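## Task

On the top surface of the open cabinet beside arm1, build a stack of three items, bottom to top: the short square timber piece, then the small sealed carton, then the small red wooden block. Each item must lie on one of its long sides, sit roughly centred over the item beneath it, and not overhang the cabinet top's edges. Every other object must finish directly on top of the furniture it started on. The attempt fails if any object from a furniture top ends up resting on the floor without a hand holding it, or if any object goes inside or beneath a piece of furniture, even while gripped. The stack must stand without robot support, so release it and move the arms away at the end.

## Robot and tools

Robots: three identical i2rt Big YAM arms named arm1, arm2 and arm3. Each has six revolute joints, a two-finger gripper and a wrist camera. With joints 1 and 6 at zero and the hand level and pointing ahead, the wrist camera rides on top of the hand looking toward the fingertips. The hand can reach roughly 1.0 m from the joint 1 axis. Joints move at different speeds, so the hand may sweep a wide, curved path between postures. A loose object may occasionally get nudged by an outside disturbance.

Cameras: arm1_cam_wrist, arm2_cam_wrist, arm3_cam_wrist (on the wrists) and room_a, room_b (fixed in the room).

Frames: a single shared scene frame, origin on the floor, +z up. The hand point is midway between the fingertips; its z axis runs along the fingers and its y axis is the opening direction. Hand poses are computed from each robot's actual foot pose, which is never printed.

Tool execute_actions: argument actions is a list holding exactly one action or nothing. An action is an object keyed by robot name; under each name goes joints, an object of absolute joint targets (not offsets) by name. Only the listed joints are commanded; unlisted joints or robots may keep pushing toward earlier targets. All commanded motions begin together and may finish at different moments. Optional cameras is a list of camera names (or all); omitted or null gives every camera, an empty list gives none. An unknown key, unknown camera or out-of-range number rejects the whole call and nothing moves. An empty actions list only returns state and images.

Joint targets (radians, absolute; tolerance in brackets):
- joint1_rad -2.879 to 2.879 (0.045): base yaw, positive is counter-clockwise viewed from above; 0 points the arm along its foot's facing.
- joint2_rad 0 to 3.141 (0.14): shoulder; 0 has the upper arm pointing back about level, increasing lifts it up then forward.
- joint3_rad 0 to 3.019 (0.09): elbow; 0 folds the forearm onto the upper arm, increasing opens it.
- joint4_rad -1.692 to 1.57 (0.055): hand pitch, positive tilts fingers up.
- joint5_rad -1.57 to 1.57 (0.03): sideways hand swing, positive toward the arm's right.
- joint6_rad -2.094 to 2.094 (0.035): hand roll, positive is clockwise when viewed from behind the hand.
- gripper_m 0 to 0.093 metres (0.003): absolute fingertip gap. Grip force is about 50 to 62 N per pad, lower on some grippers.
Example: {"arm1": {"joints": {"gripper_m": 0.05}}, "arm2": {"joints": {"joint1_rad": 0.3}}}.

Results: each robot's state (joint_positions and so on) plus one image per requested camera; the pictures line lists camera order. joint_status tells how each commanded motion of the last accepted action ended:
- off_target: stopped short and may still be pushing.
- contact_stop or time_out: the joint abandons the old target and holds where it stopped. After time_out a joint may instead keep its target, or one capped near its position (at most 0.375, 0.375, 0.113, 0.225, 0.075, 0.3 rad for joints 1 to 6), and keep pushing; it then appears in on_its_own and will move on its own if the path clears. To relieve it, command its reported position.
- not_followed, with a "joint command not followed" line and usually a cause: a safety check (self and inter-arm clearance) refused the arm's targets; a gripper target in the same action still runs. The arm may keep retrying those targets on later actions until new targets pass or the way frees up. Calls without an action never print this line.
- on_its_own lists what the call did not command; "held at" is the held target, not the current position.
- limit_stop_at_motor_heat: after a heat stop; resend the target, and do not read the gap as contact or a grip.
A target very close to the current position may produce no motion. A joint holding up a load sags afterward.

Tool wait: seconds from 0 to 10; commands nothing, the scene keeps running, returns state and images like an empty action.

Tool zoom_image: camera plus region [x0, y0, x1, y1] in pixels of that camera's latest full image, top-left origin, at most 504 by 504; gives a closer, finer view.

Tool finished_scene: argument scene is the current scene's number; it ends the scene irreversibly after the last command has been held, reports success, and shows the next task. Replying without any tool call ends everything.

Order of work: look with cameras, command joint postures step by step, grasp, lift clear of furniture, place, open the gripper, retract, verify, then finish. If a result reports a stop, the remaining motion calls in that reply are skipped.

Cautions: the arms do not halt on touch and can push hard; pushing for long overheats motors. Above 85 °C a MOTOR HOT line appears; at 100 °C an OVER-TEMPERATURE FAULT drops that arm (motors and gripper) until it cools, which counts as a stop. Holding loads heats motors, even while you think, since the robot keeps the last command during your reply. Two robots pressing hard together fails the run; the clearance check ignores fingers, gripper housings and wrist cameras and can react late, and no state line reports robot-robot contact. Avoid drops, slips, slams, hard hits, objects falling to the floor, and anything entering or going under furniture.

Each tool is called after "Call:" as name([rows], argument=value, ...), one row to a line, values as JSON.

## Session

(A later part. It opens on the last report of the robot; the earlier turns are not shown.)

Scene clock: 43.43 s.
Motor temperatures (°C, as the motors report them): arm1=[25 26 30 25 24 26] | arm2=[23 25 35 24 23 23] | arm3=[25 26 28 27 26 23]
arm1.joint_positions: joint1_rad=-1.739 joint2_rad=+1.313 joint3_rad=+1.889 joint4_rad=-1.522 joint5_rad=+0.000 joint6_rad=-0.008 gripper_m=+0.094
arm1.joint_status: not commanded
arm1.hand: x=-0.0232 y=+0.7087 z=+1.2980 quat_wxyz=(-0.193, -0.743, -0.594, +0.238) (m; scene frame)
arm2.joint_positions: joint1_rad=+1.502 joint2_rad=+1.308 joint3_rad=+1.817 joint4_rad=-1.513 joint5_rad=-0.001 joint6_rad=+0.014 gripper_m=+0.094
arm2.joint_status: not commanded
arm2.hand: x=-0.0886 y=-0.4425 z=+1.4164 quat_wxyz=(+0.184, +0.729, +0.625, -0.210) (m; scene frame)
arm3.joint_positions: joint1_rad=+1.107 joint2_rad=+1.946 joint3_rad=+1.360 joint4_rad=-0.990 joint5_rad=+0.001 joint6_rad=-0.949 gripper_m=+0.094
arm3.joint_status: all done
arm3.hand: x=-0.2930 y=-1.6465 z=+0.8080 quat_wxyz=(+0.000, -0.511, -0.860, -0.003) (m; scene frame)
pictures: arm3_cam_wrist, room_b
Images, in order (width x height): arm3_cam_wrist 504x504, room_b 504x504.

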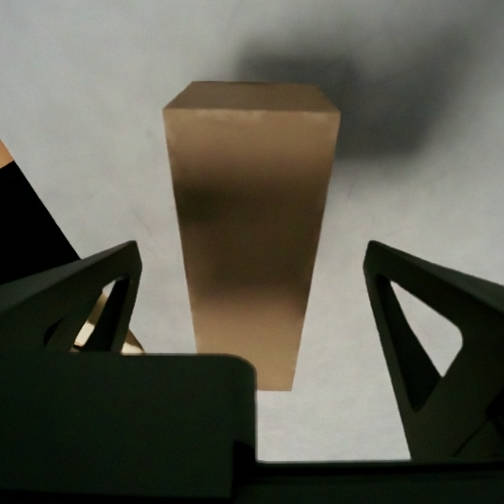

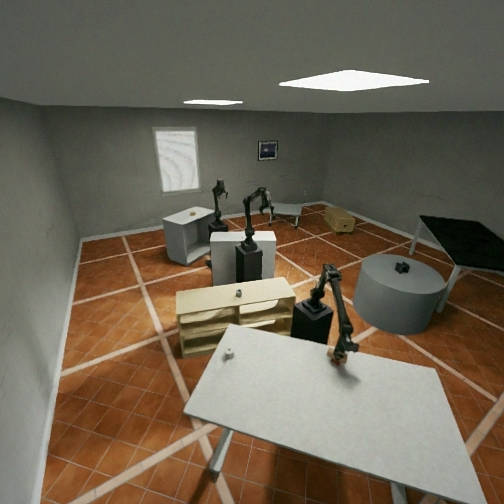

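Call:
execute_actions([
  {"arm3":{"joints":{"gripper_m":0.025}}},
], cameras=["arm3_cam_wrist"])

Scene clock: 44.27 s.
Motor temperatures (°C, as the motors report them): arm1=[25 26 30 25 24 26] | arm2=[23 25 35 24 23 23] | arm3=[25 26 28 27 26 23]
arm1.joint_positions: joint1_rad=-1.739 joint2_rad=+1.313 joint3_rad=+1.889 joint4_rad=-1.522 joint5_rad=+0.000 joint6_rad=-0.008 gripper_m=+0.094
arm1.joint_status: not commanded
arm1.hand: x=-0.0232 y=+0.7087 z=+1.2980 quat_wxyz=(-0.193, -0.743, -0.594, +0.238) (m; scene frame)
arm2.joint_positions: joint1_rad=+1.502 joint2_rad=+1.308 joint3_rad=+1.817 joint4_rad=-1.513 joint5_rad=-0.001 joint6_rad=+0.014 gripper_m=+0.094
arm2.joint_status: not commanded
arm2.hand: x=-0.0886 y=-0.4425 z=+1.4164 quat_wxyz=(+0.184, +0.729, +0.625, -0.210) (m; scene frame)
arm3.joint_positions: joint1_rad=+1.107 joint2_rad=+1.946 joint3_rad=+1.360 joint4_rad=-0.989 joint5_rad=+0.001 joint6_rad=-0.948 gripper_m=+0.045
arm3.joint_status: gripper_m off_target (ended at +0.045, target +0.025)
arm3.hand: x=-0.2931 y=-1.6468 z=+0.8080 quat_wxyz=(+0.000, -0.511, -0.859, -0.002) (m; scene frame)
pictures: arm3_cam_wrist
Images, in order (width x height): arm3_cam_wrist 504x504.

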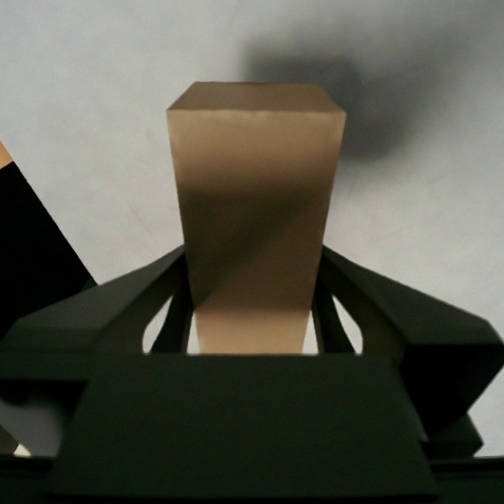

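Call:
execute_actions([
  {"arm3":{"joints":{"joint2_rad":1.79,"joint3_rad":1.56,"joint4_rad":-1.312}},"arm2":{"joints":{"joint2_rad":1.181,"joint3_rad":1.0,"joint4_rad":-0.787}}},
], cameras=["arm3_cam_wrist","arm2_cam_wrist","room_b"])

Scene clock: 49.07 s.
Motor temperatures (°C, as the motors report them): arm1=[25 25 30 25 24 26] | arm2=[23 25 35 24 23 23] | arm3=[25 27 28 27 26 23]
arm1.joint_positions: joint1_rad=-1.739 joint2_rad=+1.313 joint3_rad=+1.889 joint4_rad=-1.522 joint5_rad=+0.000 joint6_rad=-0.008 gripper_m=+0.094
arm1.joint_status: not commanded
arm1.hand: x=-0.0232 y=+0.7087 z=+1.2980 quat_wxyz=(-0.193, -0.743, -0.594, +0.238) (m; scene frame)
arm2.joint_positions: joint1_rad=+1.502 joint2_rad=+1.188 joint3_rad=+1.005 joint4_rad=-0.807 joint5_rad=-0.001 joint6_rad=+0.014 gripper_m=+0.094
arm2.joint_status: all done
arm2.hand: x=-0.0895 y=-0.4418 z=+1.1557 quat_wxyz=(+0.188, +0.727, +0.624, -0.216) (m; scene frame)
arm3.joint_positions: joint1_rad=+1.107 joint2_rad=+1.785 joint3_rad=+1.540 joint4_rad=-1.303 joint5_rad=+0.001 joint6_rad=-0.948 gripper_m=+0.045
arm3.joint_status: all done
arm3.hand: x=-0.2950 y=-1.6502 z=+0.9550 quat_wxyz=(-0.001, -0.511, -0.859, +0.012) (m; scene frame)
pictures: arm2_cam_wrist, arm3_cam_wrist, room_b
Images, in order (width x height): arm2_cam_wrist 504x504, arm3_cam_wrist 504x504, room_b 504x504.

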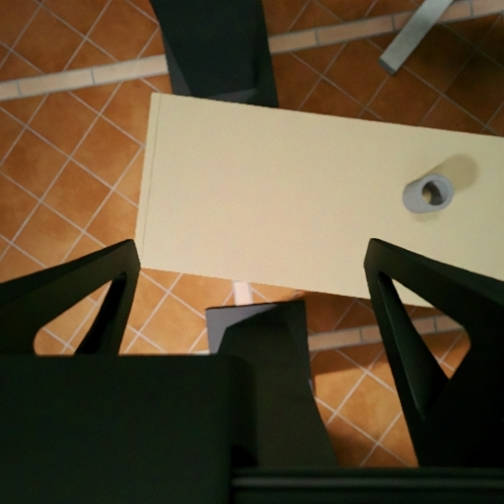

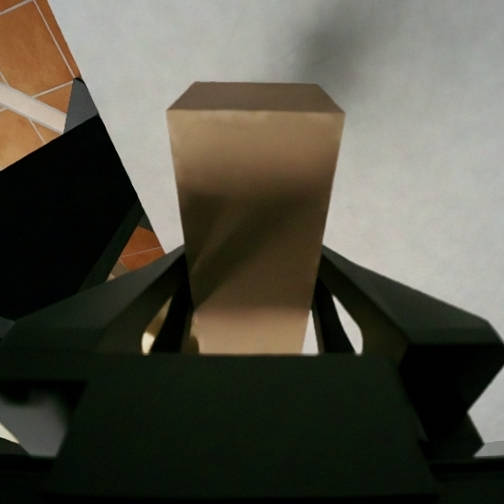

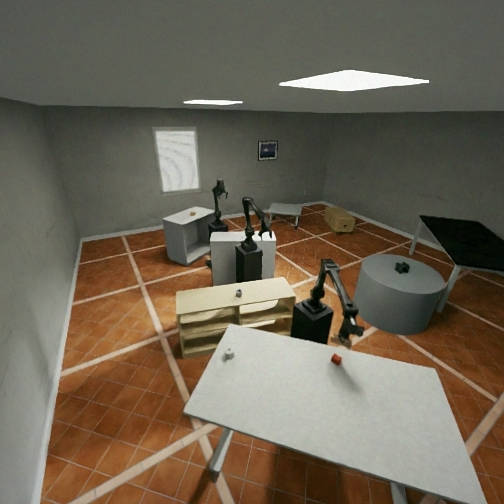

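Call:
execute_actions([
  {"arm3":{"joints":{"joint1_rad":-1.522,"joint6_rad":0}},"arm2":{"joints":{"joint1_rad":-0.2,"joint2_rad":1.3,"joint3_rad":1.6,"joint4_rad":-1.5}}},
], cameras=["room_a"])

Call:
execute_actions([
  {"arm3":{"joints":{"joint2_rad":2.122,"joint3_rad":1.655,"joint4_rad":-1.08}}},
], cameras=["arm3_cam_wrist","room_a","room_b"])

Scene clock: 53.20 s.
Motor temperatures (°C, as the motors report them): arm1=[25 25 30 25 24 26] | arm2=[23 25 35 24 23 23] | arm3=[25 27 28 27 26 23]
arm1.joint_positions: joint1_rad=-1.739 joint2_rad=+1.313 joint3_rad=+1.889 joint4_rad=-1.522 joint5_rad=+0.000 joint6_rad=-0.008 gripper_m=+0.094
arm1.joint_status: not commanded
arm1.hand: x=-0.0232 y=+0.7087 z=+1.2980 quat_wxyz=(-0.193, -0.743, -0.594, +0.238) (m; scene frame)
arm2.joint_positions: joint1_rad=-0.203 joint2_rad=+1.307 joint3_rad=+1.551 joint4_rad=-1.489 joint5_rad=-0.001 joint6_rad=+0.013 gripper_m=+0.094
arm2.joint_status: all done
arm2.hand: x=-0.4473 y=+0.1265 z=+1.2989 quat_wxyz=(-0.021, +0.976, -0.141, -0.163) (m; scene frame)
arm3.joint_positions: joint1_rad=-1.532 joint2_rad=+1.793 joint3_rad=+1.540 joint4_rad=-1.303 joint5_rad=+0.003 joint6_rad=-0.012 gripper_m=+0.045
arm3.joint_status: all done
arm3.hand: x=-0.0844 y=-0.6155 z=+0.9501 quat_wxyz=(+0.006, -0.729, +0.684, +0.004) (m; scene frame)
pictures: room_a
Images, in order (width x height): room_a 504x504.

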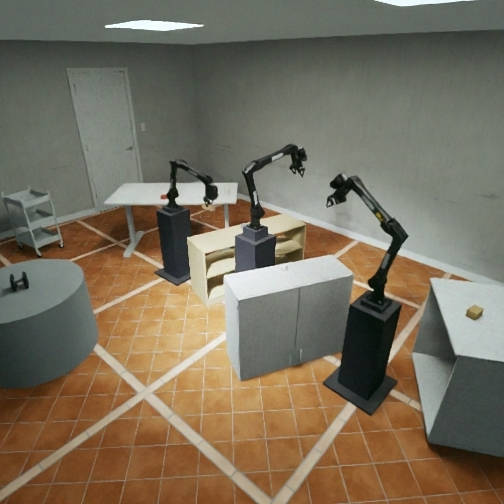

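Scene clock: 54.63 s.
Motor temperatures (°C, as the motors report them): arm1=[25 25 30 25 24 26] | arm2=[23 25 35 24 23 23] | arm3=[25 27 28 27 26 23]
arm1.joint_positions: joint1_rad=-1.739 joint2_rad=+1.313 joint3_rad=+1.889 joint4_rad=-1.522 joint5_rad=+0.000 joint6_rad=-0.008 gripper_m=+0.094
arm1.joint_status: not commanded
arm1.hand: x=-0.0232 y=+0.7087 z=+1.2980 quat_wxyz=(-0.193, -0.743, -0.594, +0.238) (m; scene frame)
arm2.joint_positions: joint1_rad=-0.203 joint2_rad=+1.307 joint3_rad=+1.551 joint4_rad=-1.489 joint5_rad=-0.001 joint6_rad=+0.013 gripper_m=+0.094
arm2.joint_status: not commanded
arm2.hand: x=-0.4473 y=+0.1265 z=+1.2989 quat_wxyz=(-0.021, +0.976, -0.141, -0.163) (m; scene frame)
arm3.joint_positions: joint1_rad=-1.532 joint2_rad=+2.138 joint3_rad=+1.630 joint4_rad=-1.087 joint5_rad=+0.003 joint6_rad=-0.012 gripper_m=+0.045
arm3.joint_status: all done
arm3.hand: x=-0.0875 y=-0.5505 z=+0.7884 quat_wxyz=(-0.007, -0.729, +0.684, -0.011) (m; scene frame)
pictures: arm3_cam_wrist, room_a, room_b
Images, in order (width x height): arm3_cam_wrist 504x504, room_a 504x504, room_b 504x504.

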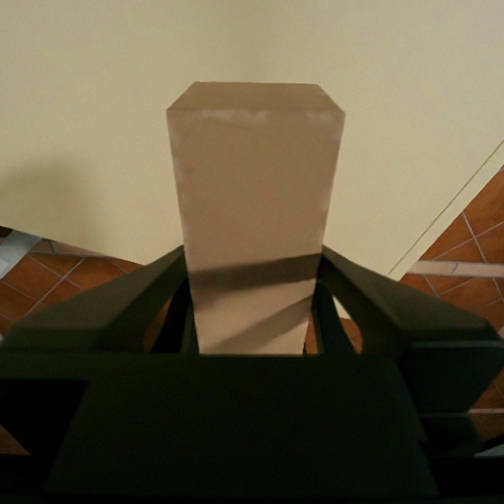

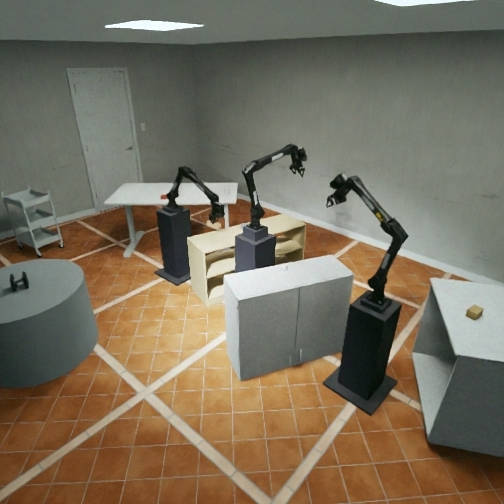

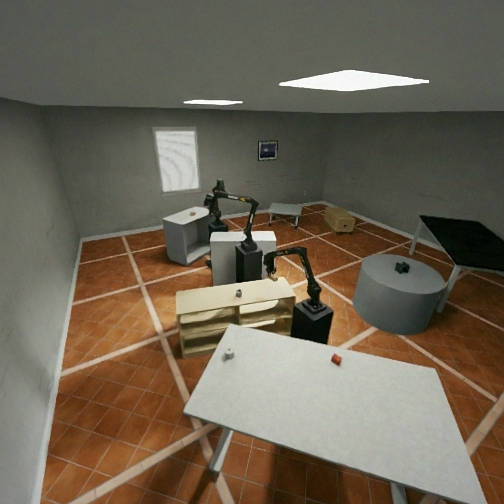

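Call:
execute_actions([
  {"arm3":{"joints":{"joint2_rad":2.245,"joint3_rad":1.582,"joint4_rad":-0.875}}},
], cameras=["arm3_cam_wrist","room_a","room_b"])

Call:
zoom_image(camera="room_b", region=[240, 240, 320, 320])

Call:
zoom_image(camera="room_a", region=[180, 170, 260, 250])

Scene clock: 56.87 s.
Motor temperatures (°C, as the motors report them): arm1=[25 25 30 25 24 26] | arm2=[23 25 36 24 23 23] | arm3=[25 28 28 27 26 23]
arm1.joint_positions: joint1_rad=-1.739 joint2_rad=+1.313 joint3_rad=+1.889 joint4_rad=-1.522 joint5_rad=+0.000 joint6_rad=-0.008 gripper_m=+0.094
arm1.joint_status: not commanded
arm1.hand: x=-0.0232 y=+0.7087 z=+1.2980 quat_wxyz=(-0.193, -0.743, -0.594, +0.238) (m; scene frame)
arm2.joint_positions: joint1_rad=-0.203 joint2_rad=+1.307 joint3_rad=+1.551 joint4_rad=-1.489 joint5_rad=-0.001 joint6_rad=+0.013 gripper_m=+0.094
arm2.joint_status: not commanded
arm2.hand: x=-0.4473 y=+0.1265 z=+1.2989 quat_wxyz=(-0.021, +0.976, -0.141, -0.163) (m; scene frame)
arm3.joint_positions: joint1_rad=-1.532 joint2_rad=+2.262 joint3_rad=+1.568 joint4_rad=-0.884 joint5_rad=+0.003 joint6_rad=-0.012 gripper_m=+0.045
arm3.joint_status: all done
arm3.hand: x=-0.0872 y=-0.5535 z=+0.6956 quat_wxyz=(-0.001, -0.729, +0.684, -0.004) (m; scene frame)
pictures: arm3_cam_wrist, room_a, room_b
Images, in order (width x height): arm3_cam_wrist 504x504, room_a 504x504, room_b 504x504.

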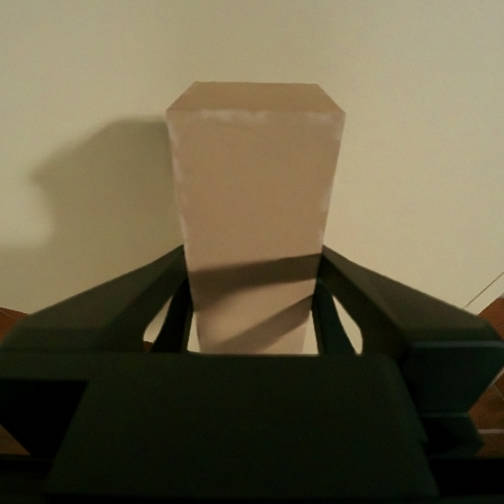

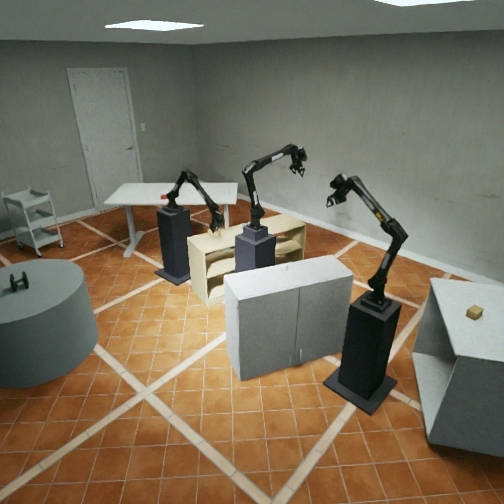

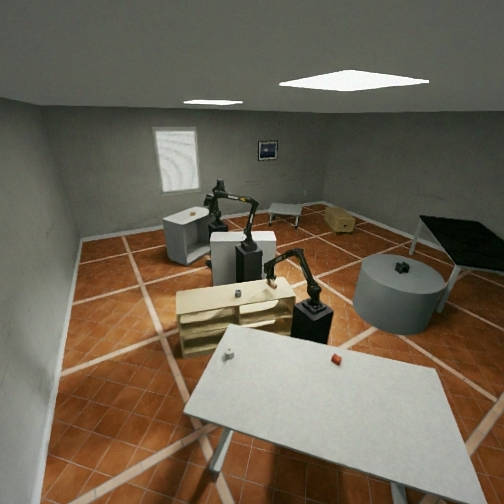

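Region (240, 240, 320, 320) of room_b's 504x504 image, scaled by 6.300, with more detail than that image has.

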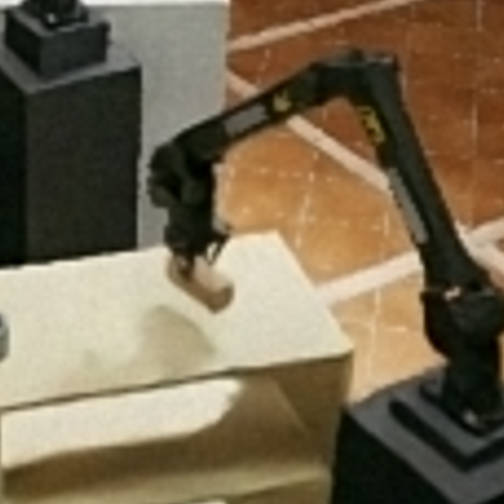

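Region (180, 170, 260, 250) of room_a's 504x504 image, scaled by 6.300, with more detail than that image has.

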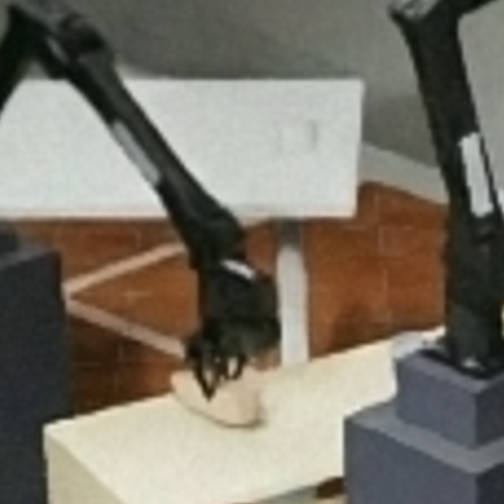

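Call:
execute_actions([
  {"arm3":{"joints":{"joint2_rad":2.285,"joint4_rad":-0.835}}},
], cameras=["arm3_cam_wrist","room_b"])

Call:
zoom_image(camera="room_b", region=[240, 240, 320, 320])

Scene clock: 58.60 s.
Motor temperatures (°C, as the motors report them): arm1=[25 25 30 25 24 26] | arm2=[23 25 36 24 23 23] | arm3=[25 28 28 27 26 23]
arm1.joint_positions: joint1_rad=-1.739 joint2_rad=+1.313 joint3_rad=+1.889 joint4_rad=-1.522 joint5_rad=+0.000 joint6_rad=-0.008 gripper_m=+0.094
arm1.joint_status: not commanded
arm1.hand: x=-0.0232 y=+0.7087 z=+1.2980 quat_wxyz=(-0.193, -0.743, -0.594, +0.238) (m; scene frame)
arm2.joint_positions: joint1_rad=-0.203 joint2_rad=+1.307 joint3_rad=+1.551 joint4_rad=-1.489 joint5_rad=-0.001 joint6_rad=+0.013 gripper_m=+0.094
arm2.joint_status: not commanded
arm2.hand: x=-0.4473 y=+0.1265 z=+1.2989 quat_wxyz=(-0.021, +0.976, -0.141, -0.163) (m; scene frame)
arm3.joint_positions: joint1_rad=-1.532 joint2_rad=+2.267 joint3_rad=+1.568 joint4_rad=-0.846 joint5_rad=+0.003 joint6_rad=-0.012 gripper_m=+0.045
arm3.joint_status: all done
arm3.hand: x=-0.0876 y=-0.5454 z=+0.6925 quat_wxyz=(+0.010, -0.729, +0.684, +0.008) (m; scene frame)
pictures: arm3_cam_wrist, room_b
Images, in order (width x height): arm3_cam_wrist 504x504, room_b 504x504.

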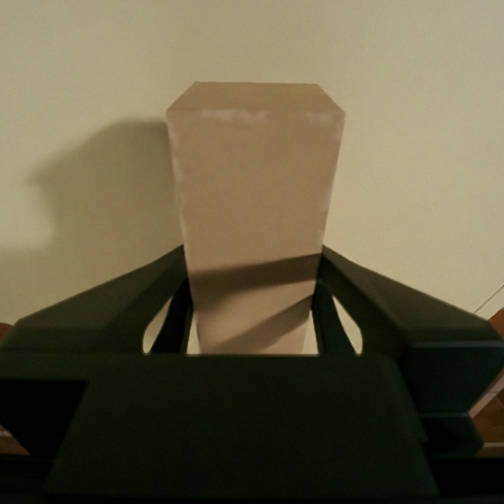

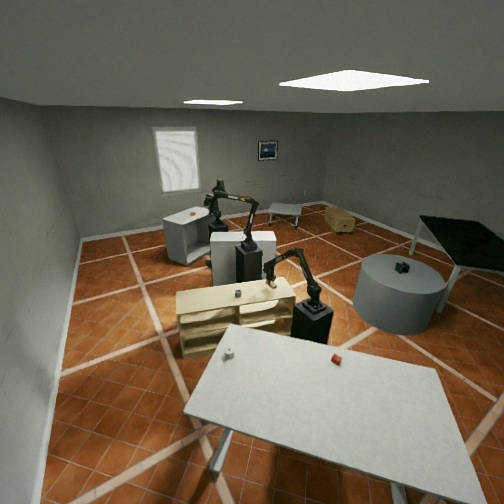

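Region (240, 240, 320, 320) of room_b's 504x504 image, scaled by 6.300, with more detail than that image has.

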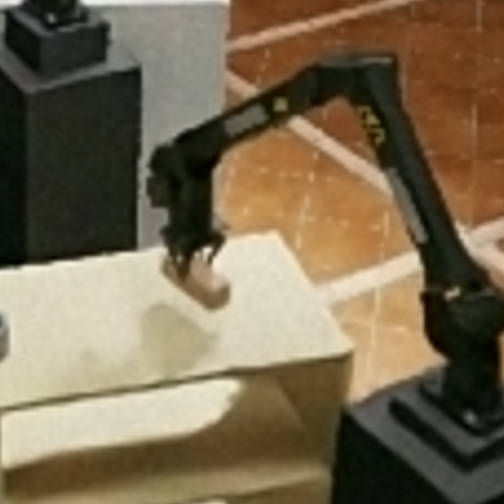

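Call:
execute_actions([
  {"arm3":{"joints":{"joint2_rad":2.305}}},
], cameras=["arm3_cam_wrist","room_b"])

Call:
zoom_image(camera="room_b", region=[240, 240, 320, 320])

Scene clock: 60.10 s.
Motor temperatures (°C, as the motors report them): arm1=[25 25 30 25 24 26] | arm2=[23 25 36 24 23 23] | arm3=[25 28 28 27 26 23]
arm1.joint_positions: joint1_rad=-1.739 joint2_rad=+1.313 joint3_rad=+1.889 joint4_rad=-1.522 joint5_rad=+0.000 joint6_rad=-0.008 gripper_m=+0.094
arm1.joint_status: not commanded
arm1.hand: x=-0.0232 y=+0.7087 z=+1.2980 quat_wxyz=(-0.193, -0.743, -0.594, +0.238) (m; scene frame)
arm2.joint_positions: joint1_rad=-0.203 joint2_rad=+1.307 joint3_rad=+1.551 joint4_rad=-1.489 joint5_rad=-0.001 joint6_rad=+0.013 gripper_m=+0.094
arm2.joint_status: not commanded
arm2.hand: x=-0.4473 y=+0.1265 z=+1.2989 quat_wxyz=(-0.021, +0.976, -0.141, -0.163) (m; scene frame)
arm3.joint_positions: joint1_rad=-1.532 joint2_rad=+2.294 joint3_rad=+1.568 joint4_rad=-0.845 joint5_rad=+0.003 joint6_rad=-0.012 gripper_m=+0.045
arm3.joint_status: all done
arm3.hand: x=-0.0873 y=-0.5519 z=+0.6768 quat_wxyz=(+0.001, -0.729, +0.684, -0.002) (m; scene frame)
pictures: arm3_cam_wrist, room_b
Images, in order (width x height): arm3_cam_wrist 504x504, room_b 504x504.

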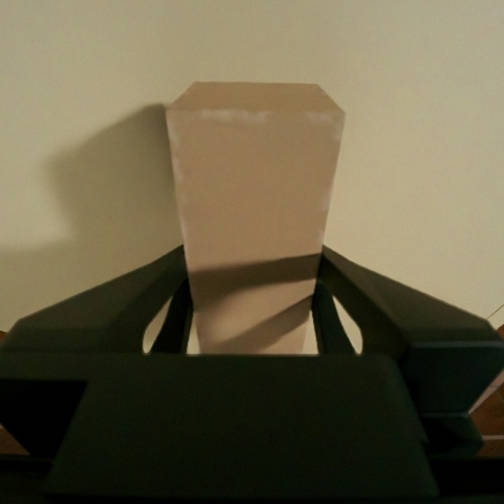

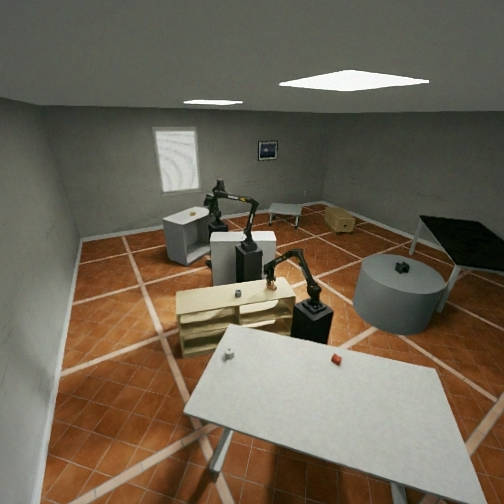

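Region (240, 240, 320, 320) of room_b's 504x504 image, scaled by 6.300, with more detail than that image has.

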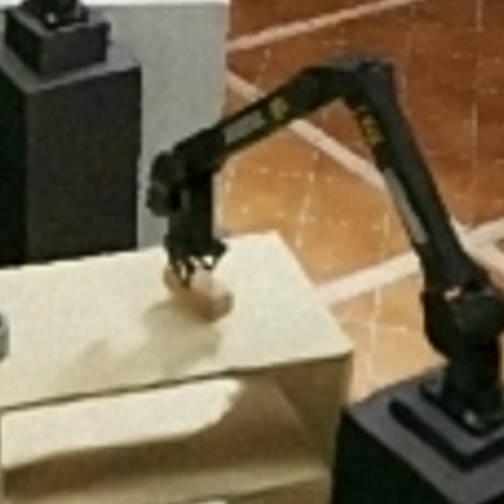

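Call:
execute_actions([
  {"arm3":{"joints":{"joint2_rad":2.325}}},
], cameras=[])

Scene clock: 61.33 s.
Motor temperatures (°C, as the motors report them): arm1=[25 25 30 25 24 26] | arm2=[23 25 36 24 23 23] | arm3=[25 28 28 27 26 23]
arm1.joint_positions: joint1_rad=-1.739 joint2_rad=+1.313 joint3_rad=+1.889 joint4_rad=-1.522 joint5_rad=+0.000 joint6_rad=-0.008 gripper_m=+0.094
arm1.joint_status: not commanded
arm1.hand: x=-0.0232 y=+0.7087 z=+1.2980 quat_wxyz=(-0.193, -0.743, -0.594, +0.238) (m; scene frame)
arm2.joint_positions: joint1_rad=-0.203 joint2_rad=+1.307 joint3_rad=+1.551 joint4_rad=-1.489 joint5_rad=-0.001 joint6_rad=+0.013 gripper_m=+0.094
arm2.joint_status: not commanded
arm2.hand: x=-0.4473 y=+0.1265 z=+1.2989 quat_wxyz=(-0.021, +0.976, -0.141, -0.163) (m; scene frame)
arm3.joint_positions: joint1_rad=-1.532 joint2_rad=+2.310 joint3_rad=+1.568 joint4_rad=-0.844 joint5_rad=+0.003 joint6_rad=-0.012 gripper_m=+0.045
arm3.joint_status: all done
arm3.hand: x=-0.0870 y=-0.5562 z=+0.6672 quat_wxyz=(-0.004, -0.729, +0.684, -0.008) (m; scene frame)
pictures: none
No camera images: the call's "cameras" was empty. Leave "cameras" out to get every camera's image.

Call:
execute_actions([
  {"arm3":{"joints":{"gripper_m":0.093}}},
], cameras=["arm3_cam_wrist","room_b"])

Scene clock: 62.17 s.
Motor temperatures (°C, as the motors report them): arm1=[25 25 30 25 24 26] | arm2=[23 25 36 24 23 23] | arm3=[25 28 28 27 26 23]
arm1.joint_positions: joint1_rad=-1.739 joint2_rad=+1.313 joint3_rad=+1.889 joint4_rad=-1.522 joint5_rad=+0.000 joint6_rad=-0.008 gripper_m=+0.094
arm1.joint_status: not commanded
arm1.hand: x=-0.0232 y=+0.7087 z=+1.2980 quat_wxyz=(-0.193, -0.743, -0.594, +0.238) (m; scene frame)
arm2.joint_positions: joint1_rad=-0.203 joint2_rad=+1.307 joint3_rad=+1.551 joint4_rad=-1.489 joint5_rad=-0.001 joint6_rad=+0.013 gripper_m=+0.094
arm2.joint_status: not commanded
arm2.hand: x=-0.4473 y=+0.1265 z=+1.2989 quat_wxyz=(-0.021, +0.976, -0.141, -0.163) (m; scene frame)
arm3.joint_positions: joint1_rad=-1.532 joint2_rad=+2.310 joint3_rad=+1.568 joint4_rad=-0.844 joint5_rad=+0.003 joint6_rad=-0.012 gripper_m=+0.093
arm3.joint_status: all done
arm3.hand: x=-0.0870 y=-0.5562 z=+0.6672 quat_wxyz=(-0.004, -0.729, +0.684, -0.008) (m; scene frame)
pictures: arm3_cam_wrist, room_b
Images, in order (width x height): arm3_cam_wrist 504x504, room_b 504x504.

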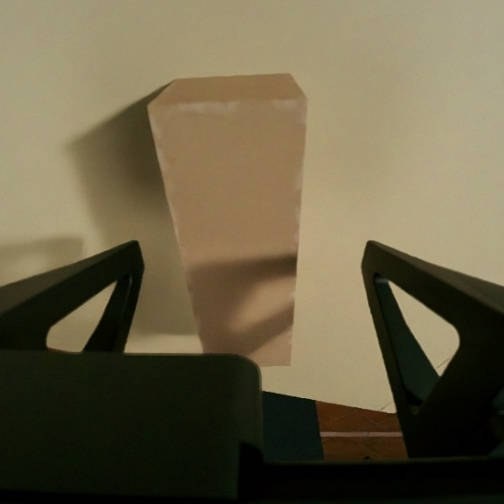

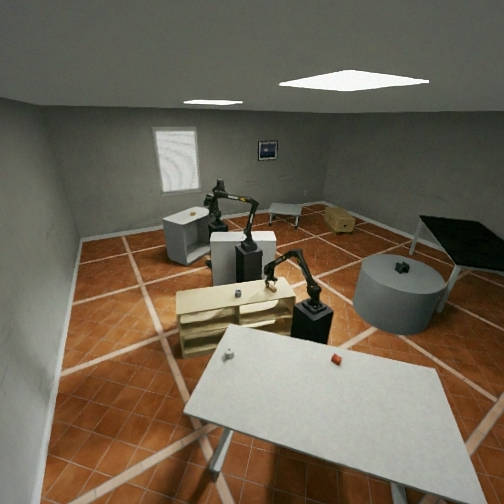

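Call:
execute_actions([
  {"arm3":{"joints":{"joint2_rad":1.9,"joint3_rad":1.56,"joint4_rad":-1.2}},"arm2":{"joints":{"joint1_rad":0.5,"joint6_rad":-0.222}}},
], cameras=["room_b"])

Scene clock: 64.67 s.
Motor temperatures (°C, as the motors report them): arm1=[25 25 30 25 24 26] | arm2=[23 25 36 24 23 23] | arm3=[25 28 28 27 26 23]
arm1.joint_positions: joint1_rad=-1.739 joint2_rad=+1.313 joint3_rad=+1.889 joint4_rad=-1.522 joint5_rad=+0.000 joint6_rad=-0.008 gripper_m=+0.094
arm1.joint_status: not commanded
arm1.hand: x=-0.0232 y=+0.7087 z=+1.2980 quat_wxyz=(-0.193, -0.743, -0.594, +0.238) (m; scene frame)
arm2.joint_positions: joint1_rad=+0.502 joint2_rad=+1.307 joint3_rad=+1.551 joint4_rad=-1.489 joint5_rad=-0.001 joint6_rad=-0.206 gripper_m=+0.094
arm2.joint_status: all done
arm2.hand: x=-0.4238 y=-0.1753 z=+1.2985 quat_wxyz=(+0.017, +0.937, +0.309, -0.163) (m; scene frame)
arm3.joint_positions: joint1_rad=-1.532 joint2_rad=+1.893 joint3_rad=+1.553 joint4_rad=-1.190 joint5_rad=+0.003 joint6_rad=-0.012 gripper_m=+0.093
arm3.joint_status: all done
arm3.hand: x=-0.0859 y=-0.5843 z=+0.9023 quat_wxyz=(+0.016, -0.729, +0.684, +0.013) (m; scene frame)
pictures: room_b
Images, in order (width x height): room_b 504x504.

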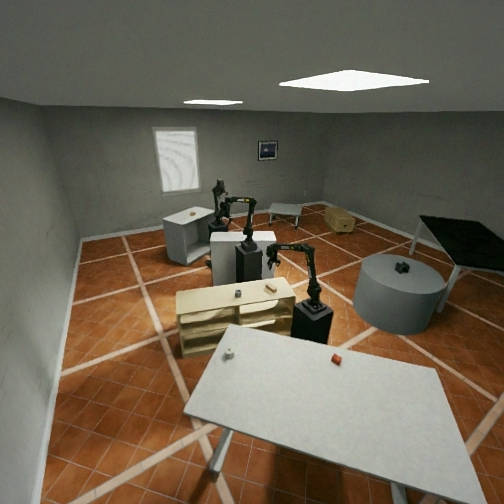

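Call:
execute_actions([
  {"arm3":{"joints":{"joint1_rad":1.115,"joint2_rad":1.79,"joint3_rad":1.56,"joint4_rad":-1.31,"joint6_rad":-0.95}}},
], cameras=["arm3_cam_wrist","room_b"])

Call:
execute_actions([
  {"arm2":{"joints":{"joint1_rad":1.533,"joint2_rad":2.275,"joint3_rad":1.45,"joint4_rad":-0.705}}},
], cameras=["arm2_cam_wrist","arm3_cam_wrist","room_b"])

Scene clock: 67.67 s.
Motor temperatures (°C, as the motors report them): arm1=[25 25 31 25 24 26] | arm2=[23 25 37 24 23 23] | arm3=[25 28 28 27 26 23]
arm1.joint_positions: joint1_rad=-1.739 joint2_rad=+1.313 joint3_rad=+1.889 joint4_rad=-1.522 joint5_rad=+0.000 joint6_rad=-0.008 gripper_m=+0.094
arm1.joint_status: not commanded
arm1.hand: x=-0.0232 y=+0.7087 z=+1.2980 quat_wxyz=(-0.193, -0.743, -0.594, +0.238) (m; scene frame)
arm2.joint_positions: joint1_rad=+0.502 joint2_rad=+1.307 joint3_rad=+1.551 joint4_rad=-1.489 joint5_rad=-0.001 joint6_rad=-0.206 gripper_m=+0.094
arm2.joint_status: not commanded
arm2.hand: x=-0.4238 y=-0.1753 z=+1.2985 quat_wxyz=(+0.017, +0.937, +0.309, -0.163) (m; scene frame)
arm3.joint_positions: joint1_rad=+1.124 joint2_rad=+1.783 joint3_rad=+1.553 joint4_rad=-1.301 joint5_rad=-0.001 joint6_rad=-0.937 gripper_m=+0.093
arm3.joint_status: all done
arm3.hand: x=-0.2884 y=-1.6588 z=+0.9611 quat_wxyz=(-0.003, -0.508, -0.861, +0.020) (m; scene frame)
pictures: arm3_cam_wrist, room_b
Images, in order (width x height): arm3_cam_wrist 504x504, room_b 504x504.

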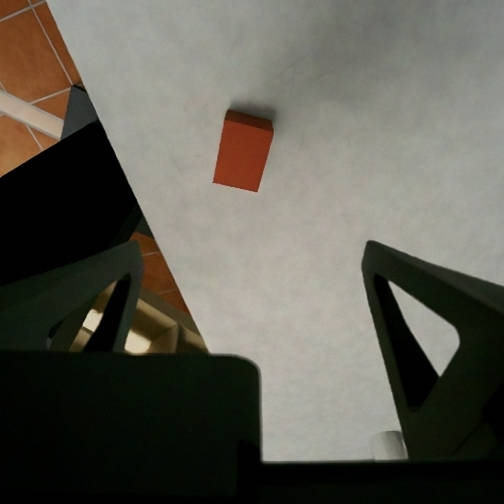

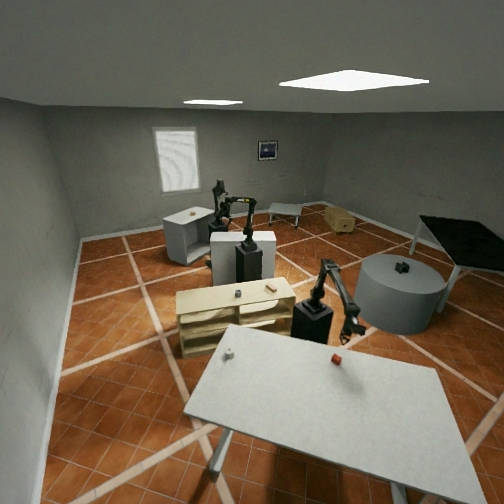

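Scene clock: 69.47 s.
Motor temperatures (°C, as the motors report them): arm1=[25 25 31 25 24 26] | arm2=[23 26 36 24 23 23] | arm3=[25 28 28 27 26 23]
arm1.joint_positions: joint1_rad=-1.739 joint2_rad=+1.313 joint3_rad=+1.889 joint4_rad=-1.522 joint5_rad=+0.000 joint6_rad=-0.008 gripper_m=+0.094
arm1.joint_status: not commanded
arm1.hand: x=-0.0232 y=+0.7087 z=+1.2980 quat_wxyz=(-0.193, -0.743, -0.594, +0.238) (m; scene frame)
arm2.joint_positions: joint1_rad=+1.528 joint2_rad=+2.292 joint3_rad=+1.448 joint4_rad=-0.718 joint5_rad=-0.002 joint6_rad=-0.209 gripper_m=+0.094
arm2.joint_status: all done
arm2.hand: x=-0.0934 y=-0.5668 z=+0.7623 quat_wxyz=(+0.001, +0.673, +0.740, -0.004) (m; scene frame)
arm3.joint_positions: joint1_rad=+1.124 joint2_rad=+1.783 joint3_rad=+1.553 joint4_rad=-1.301 joint5_rad=-0.001 joint6_rad=-0.937 gripper_m=+0.093
arm3.joint_status: not commanded
arm3.hand: x=-0.2884 y=-1.6588 z=+0.9611 quat_wxyz=(-0.003, -0.508, -0.861, +0.020) (m; scene frame)
pictures: arm2_cam_wrist, arm3_cam_wrist, room_b
Images, in order (width x height): arm2_cam_wrist 504x504, arm3_cam_wrist 504x504, room_b 504x504.

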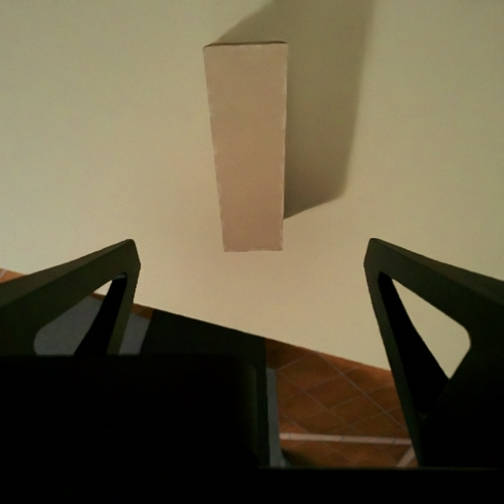

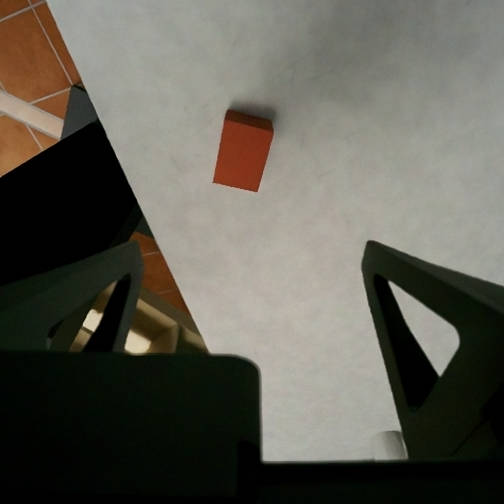

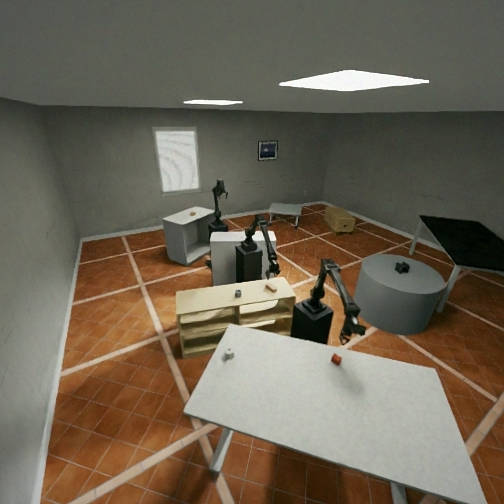

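Call:
execute_actions([
  {"arm2":{"joints":{"joint2_rad":2.493,"joint3_rad":1.56,"joint4_rad":-0.567}},"arm3":{"joints":{"joint1_rad":1.095,"joint2_rad":1.895,"joint3_rad":1.39,"joint4_rad":-1.04,"joint6_rad":-0.73}}},
], cameras=["arm2_cam_wrist","arm3_cam_wrist"])

Scene clock: 71.83 s.
Motor temperatures (°C, as the motors report them): arm1=[25 25 31 25 24 26] | arm2=[23 26 35 24 23 23] | arm3=[25 28 28 27 26 23]
arm1.joint_positions: joint1_rad=-1.739 joint2_rad=+1.313 joint3_rad=+1.889 joint4_rad=-1.522 joint5_rad=+0.000 joint6_rad=-0.008 gripper_m=+0.094
arm1.joint_status: not commanded
arm1.hand: x=-0.0232 y=+0.7087 z=+1.2980 quat_wxyz=(-0.193, -0.743, -0.594, +0.238) (m; scene frame)
arm2.joint_positions: joint1_rad=+1.528 joint2_rad=+2.509 joint3_rad=+1.541 joint4_rad=-0.576 joint5_rad=-0.002 joint6_rad=-0.209 gripper_m=+0.094
arm2.joint_status: all done
arm2.hand: x=-0.0951 y=-0.5781 z=+0.6626 quat_wxyz=(+0.007, +0.673, +0.740, -0.011) (m; scene frame)
arm3.joint_positions: joint1_rad=+1.101 joint2_rad=+1.903 joint3_rad=+1.376 joint4_rad=-1.050 joint5_rad=-0.001 joint6_rad=-0.744 gripper_m=+0.093
arm3.joint_status: all done
arm3.hand: x=-0.2945 y=-1.6427 z=+0.8353 quat_wxyz=(-0.001, -0.599, -0.801, -0.004) (m; scene frame)
pictures: arm2_cam_wrist, arm3_cam_wrist
Images, in order (width x height): arm2_cam_wrist 504x504, arm3_cam_wrist 504x504.

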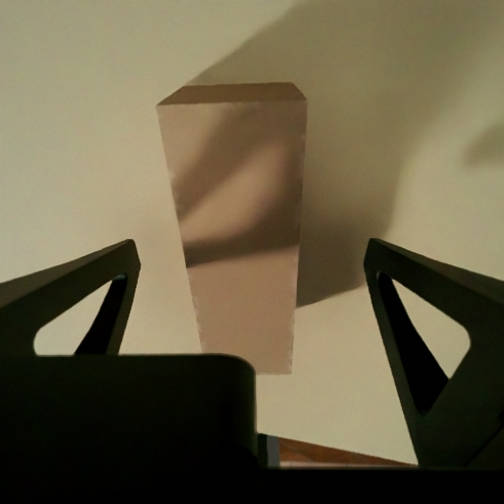

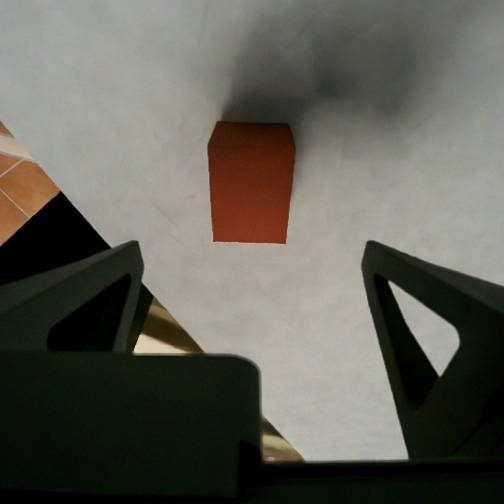

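Call:
execute_actions([
  {"arm2":{"joints":{"joint2_rad":2.525}},"arm3":{"joints":{"joint2_rad":1.988,"joint3_rad":1.33,"joint4_rad":-0.885}}},
], cameras=["arm2_cam_wrist","arm3_cam_wrist"])

Scene clock: 73.73 s.
Motor temperatures (°C, as the motors report them): arm1=[25 25 31 25 24 26] | arm2=[23 27 34 24 23 23] | arm3=[25 28 28 27 26 23]
arm1.joint_positions: joint1_rad=-1.739 joint2_rad=+1.313 joint3_rad=+1.889 joint4_rad=-1.522 joint5_rad=+0.000 joint6_rad=-0.008 gripper_m=+0.094
arm1.joint_status: not commanded
arm1.hand: x=-0.0232 y=+0.7087 z=+1.2980 quat_wxyz=(-0.193, -0.743, -0.594, +0.238) (m; scene frame)
arm2.joint_positions: joint1_rad=+1.528 joint2_rad=+2.518 joint3_rad=+1.541 joint4_rad=-0.576 joint5_rad=-0.002 joint6_rad=-0.209 gripper_m=+0.094
arm2.joint_status: all done
arm2.hand: x=-0.0947 y=-0.5747 z=+0.6576 quat_wxyz=(+0.004, +0.673, +0.740, -0.007) (m; scene frame)
arm3.joint_positions: joint1_rad=+1.101 joint2_rad=+1.985 joint3_rad=+1.325 joint4_rad=-0.895 joint5_rad=-0.001 joint6_rad=-0.744 gripper_m=+0.093
arm3.joint_status: all done
arm3.hand: x=-0.2963 y=-1.6465 z=+0.7772 quat_wxyz=(-0.003, -0.599, -0.801, +0.008) (m; scene frame)
pictures: arm2_cam_wrist, arm3_cam_wrist
Images, in order (width x height): arm2_cam_wrist 504x504, arm3_cam_wrist 504x504.

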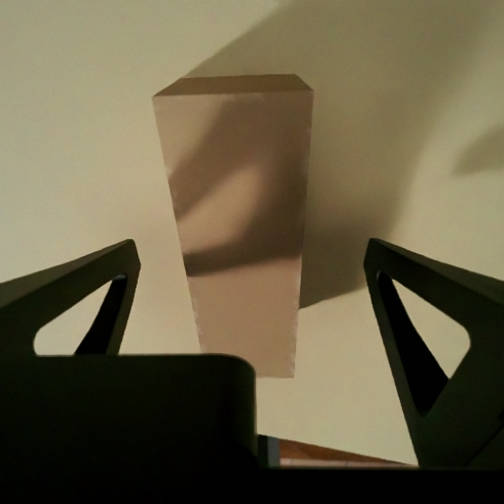

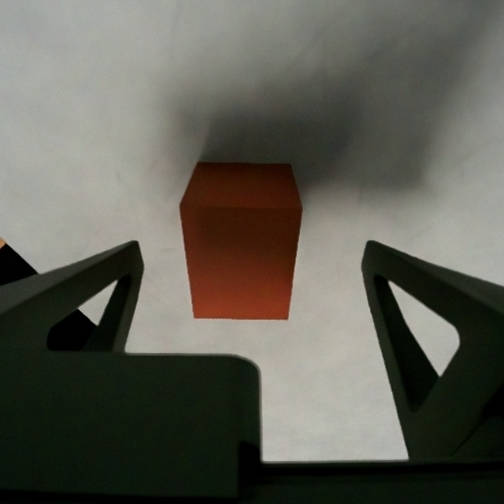

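Call:
execute_actions([
  {"arm2":{"joints":{"gripper_m":0.025}},"arm3":{"joints":{"gripper_m":0.022}}},
], cameras=["arm2_cam_wrist","arm3_cam_wrist"])

Scene clock: 74.70 s.
Motor temperatures (°C, as the motors report them): arm1=[25 25 31 25 24 26] | arm2=[23 27 34 24 23 23] | arm3=[25 28 28 27 26 23]
arm1.joint_positions: joint1_rad=-1.739 joint2_rad=+1.313 joint3_rad=+1.889 joint4_rad=-1.522 joint5_rad=+0.000 joint6_rad=-0.008 gripper_m=+0.094
arm1.joint_status: not commanded
arm1.hand: x=-0.0232 y=+0.7087 z=+1.2980 quat_wxyz=(-0.193, -0.743, -0.594, +0.238) (m; scene frame)
arm2.joint_positions: joint1_rad=+1.528 joint2_rad=+2.518 joint3_rad=+1.541 joint4_rad=-0.576 joint5_rad=-0.002 joint6_rad=-0.209 gripper_m=+0.045
arm2.joint_status: gripper_m off_target (ended at +0.045, target +0.025)
arm2.hand: x=-0.0944 y=-0.5747 z=+0.6576 quat_wxyz=(+0.004, +0.672, +0.740, -0.007) (m; scene frame)
arm3.joint_positions: joint1_rad=+1.101 joint2_rad=+1.985 joint3_rad=+1.325 joint4_rad=-0.894 joint5_rad=-0.001 joint6_rad=-0.743 gripper_m=+0.043
arm3.joint_status: gripper_m off_target (ended at +0.043, target +0.022)
arm3.hand: x=-0.2965 y=-1.6467 z=+0.7772 quat_wxyz=(-0.003, -0.599, -0.801, +0.008) (m; scene frame)
pictures: arm2_cam_wrist, arm3_cam_wrist
Images, in order (width x height): arm2_cam_wrist 504x504, arm3_cam_wrist 504x504.

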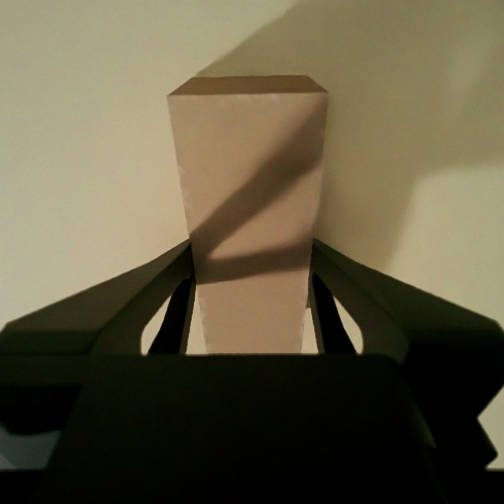

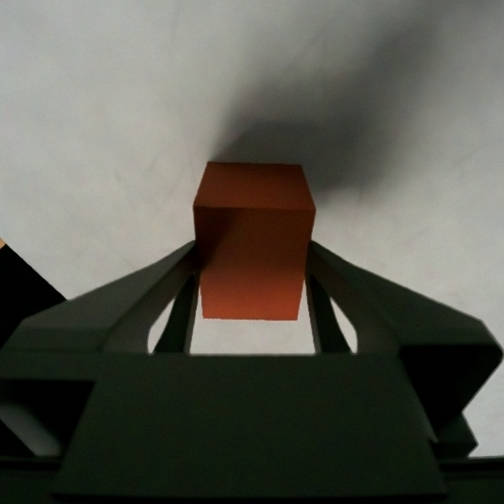

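Call:
execute_actions([
  {"arm1":{"joints":{"joint1_rad":-0.7}},"arm2":{"joints":{"joint2_rad":1.95,"joint3_rad":1.4,"joint4_rad":-1.0}},"arm3":{"joints":{"joint2_rad":1.79,"joint3_rad":1.57,"joint4_rad":-1.32}}},
], cameras=["room_a","room_b"])

Scene clock: 77.43 s.
Motor temperatures (°C, as the motors report them): arm1=[25 25 31 25 24 26] | arm2=[23 27 33 24 23 23] | arm3=[25 28 28 27 26 23]
arm1.joint_positions: joint1_rad=-0.702 joint2_rad=+1.313 joint3_rad=+1.889 joint4_rad=-1.522 joint5_rad=+0.000 joint6_rad=-0.007 gripper_m=+0.094
arm1.joint_status: all done
arm1.hand: x=+0.4089 y=+0.8378 z=+1.3016 quat_wxyz=(-0.289, -0.351, -0.884, +0.114) (m; scene frame)
arm2.joint_positions: joint1_rad=+1.528 joint2_rad=+1.969 joint3_rad=+1.381 joint4_rad=-0.989 joint5_rad=-0.002 joint6_rad=-0.209 gripper_m=+0.045
arm2.joint_status: all done
arm2.hand: x=-0.0890 y=-0.5359 z=+0.9191 quat_wxyz=(-0.003, +0.672, +0.740, +0.003) (m; scene frame)
arm3.joint_positions: joint1_rad=+1.101 joint2_rad=+1.786 joint3_rad=+1.561 joint4_rad=-1.310 joint5_rad=-0.001 joint6_rad=-0.743 gripper_m=+0.043
arm3.joint_status: all done
arm3.hand: x=-0.3001 y=-1.6535 z=+0.9623 quat_wxyz=(-0.004, -0.599, -0.801, +0.017) (m; scene frame)
pictures: room_a, room_b
Images, in order (width x height): room_a 504x504, room_b 504x504.

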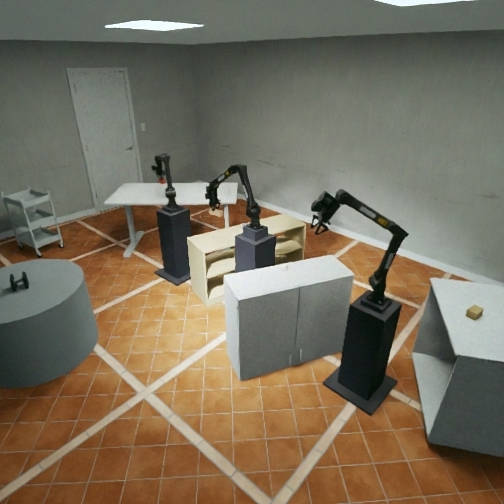

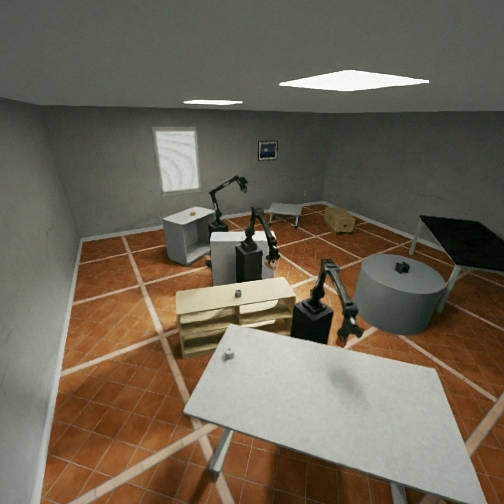

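Call:
execute_actions([
  {"arm2":{"joints":{"joint1_rad":-1.475,"joint2_rad":1.865,"joint3_rad":1.5,"joint4_rad":-1.16}},"arm3":{"joints":{"joint1_rad":-1.522,"joint6_rad":0}}},
], cameras=["arm2_cam_wrist","room_a","room_b"])

Scene clock: 81.23 s.
Motor temperatures (°C, as the motors report them): arm1=[25 25 31 25 24 26] | arm2=[23 27 33 24 23 23] | arm3=[25 29 28 27 26 23]
arm1.joint_positions: joint1_rad=-0.702 joint2_rad=+1.313 joint3_rad=+1.889 joint4_rad=-1.522 joint5_rad=+0.000 joint6_rad=-0.007 gripper_m=+0.094
arm1.joint_status: not commanded
arm1.hand: x=+0.4089 y=+0.8378 z=+1.3016 quat_wxyz=(-0.289, -0.351, -0.884, +0.114) (m; scene frame)
arm2.joint_positions: joint1_rad=-1.484 joint2_rad=+1.879 joint3_rad=+1.463 joint4_rad=-1.148 joint5_rad=+0.002 joint6_rad=-0.209 gripper_m=+0.045
arm2.joint_status: all done
arm2.hand: x=-0.0350 y=+0.5605 z=+0.9954 quat_wxyz=(-0.003, +0.782, -0.623, -0.003) (m; scene frame)
arm3.joint_positions: joint1_rad=-1.532 joint2_rad=+1.787 joint3_rad=+1.561 joint4_rad=-1.310 joint5_rad=+0.002 joint6_rad=-0.012 gripper_m=+0.043
arm3.joint_status: all done
arm3.hand: x=-0.0850 y=-0.6105 z=+0.9615 quat_wxyz=(+0.013, -0.729, +0.684, +0.011) (m; scene frame)
pictures: arm2_cam_wrist, room_a, room_b
Images, in order (width x height): arm2_cam_wrist 504x504, room_a 504x504, room_b 504x504.

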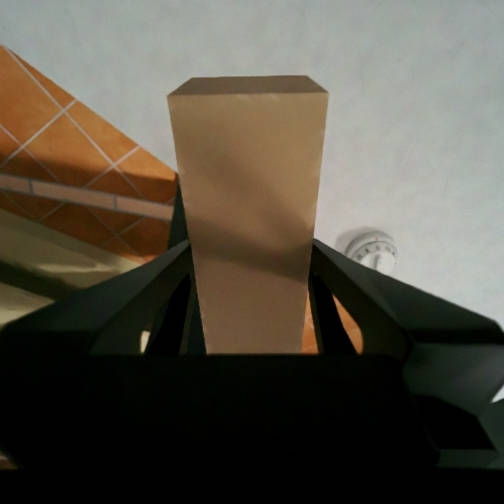

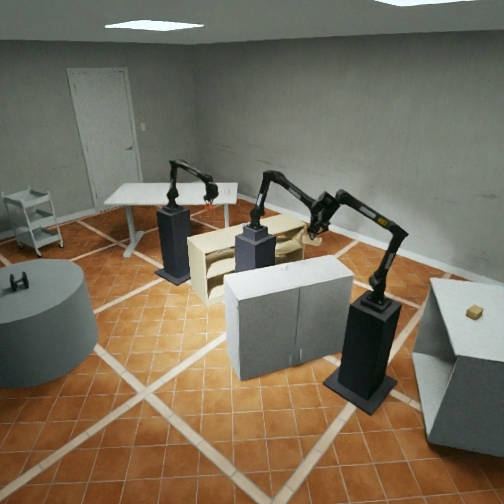

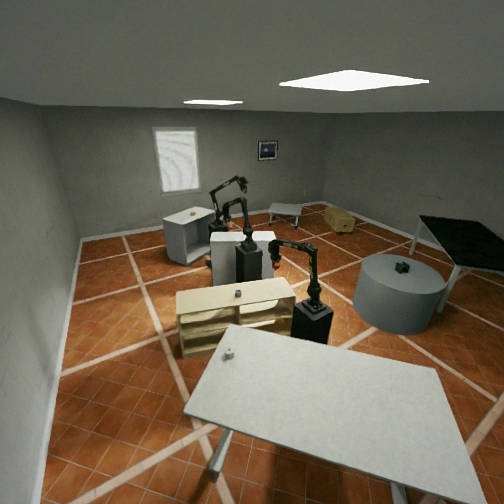

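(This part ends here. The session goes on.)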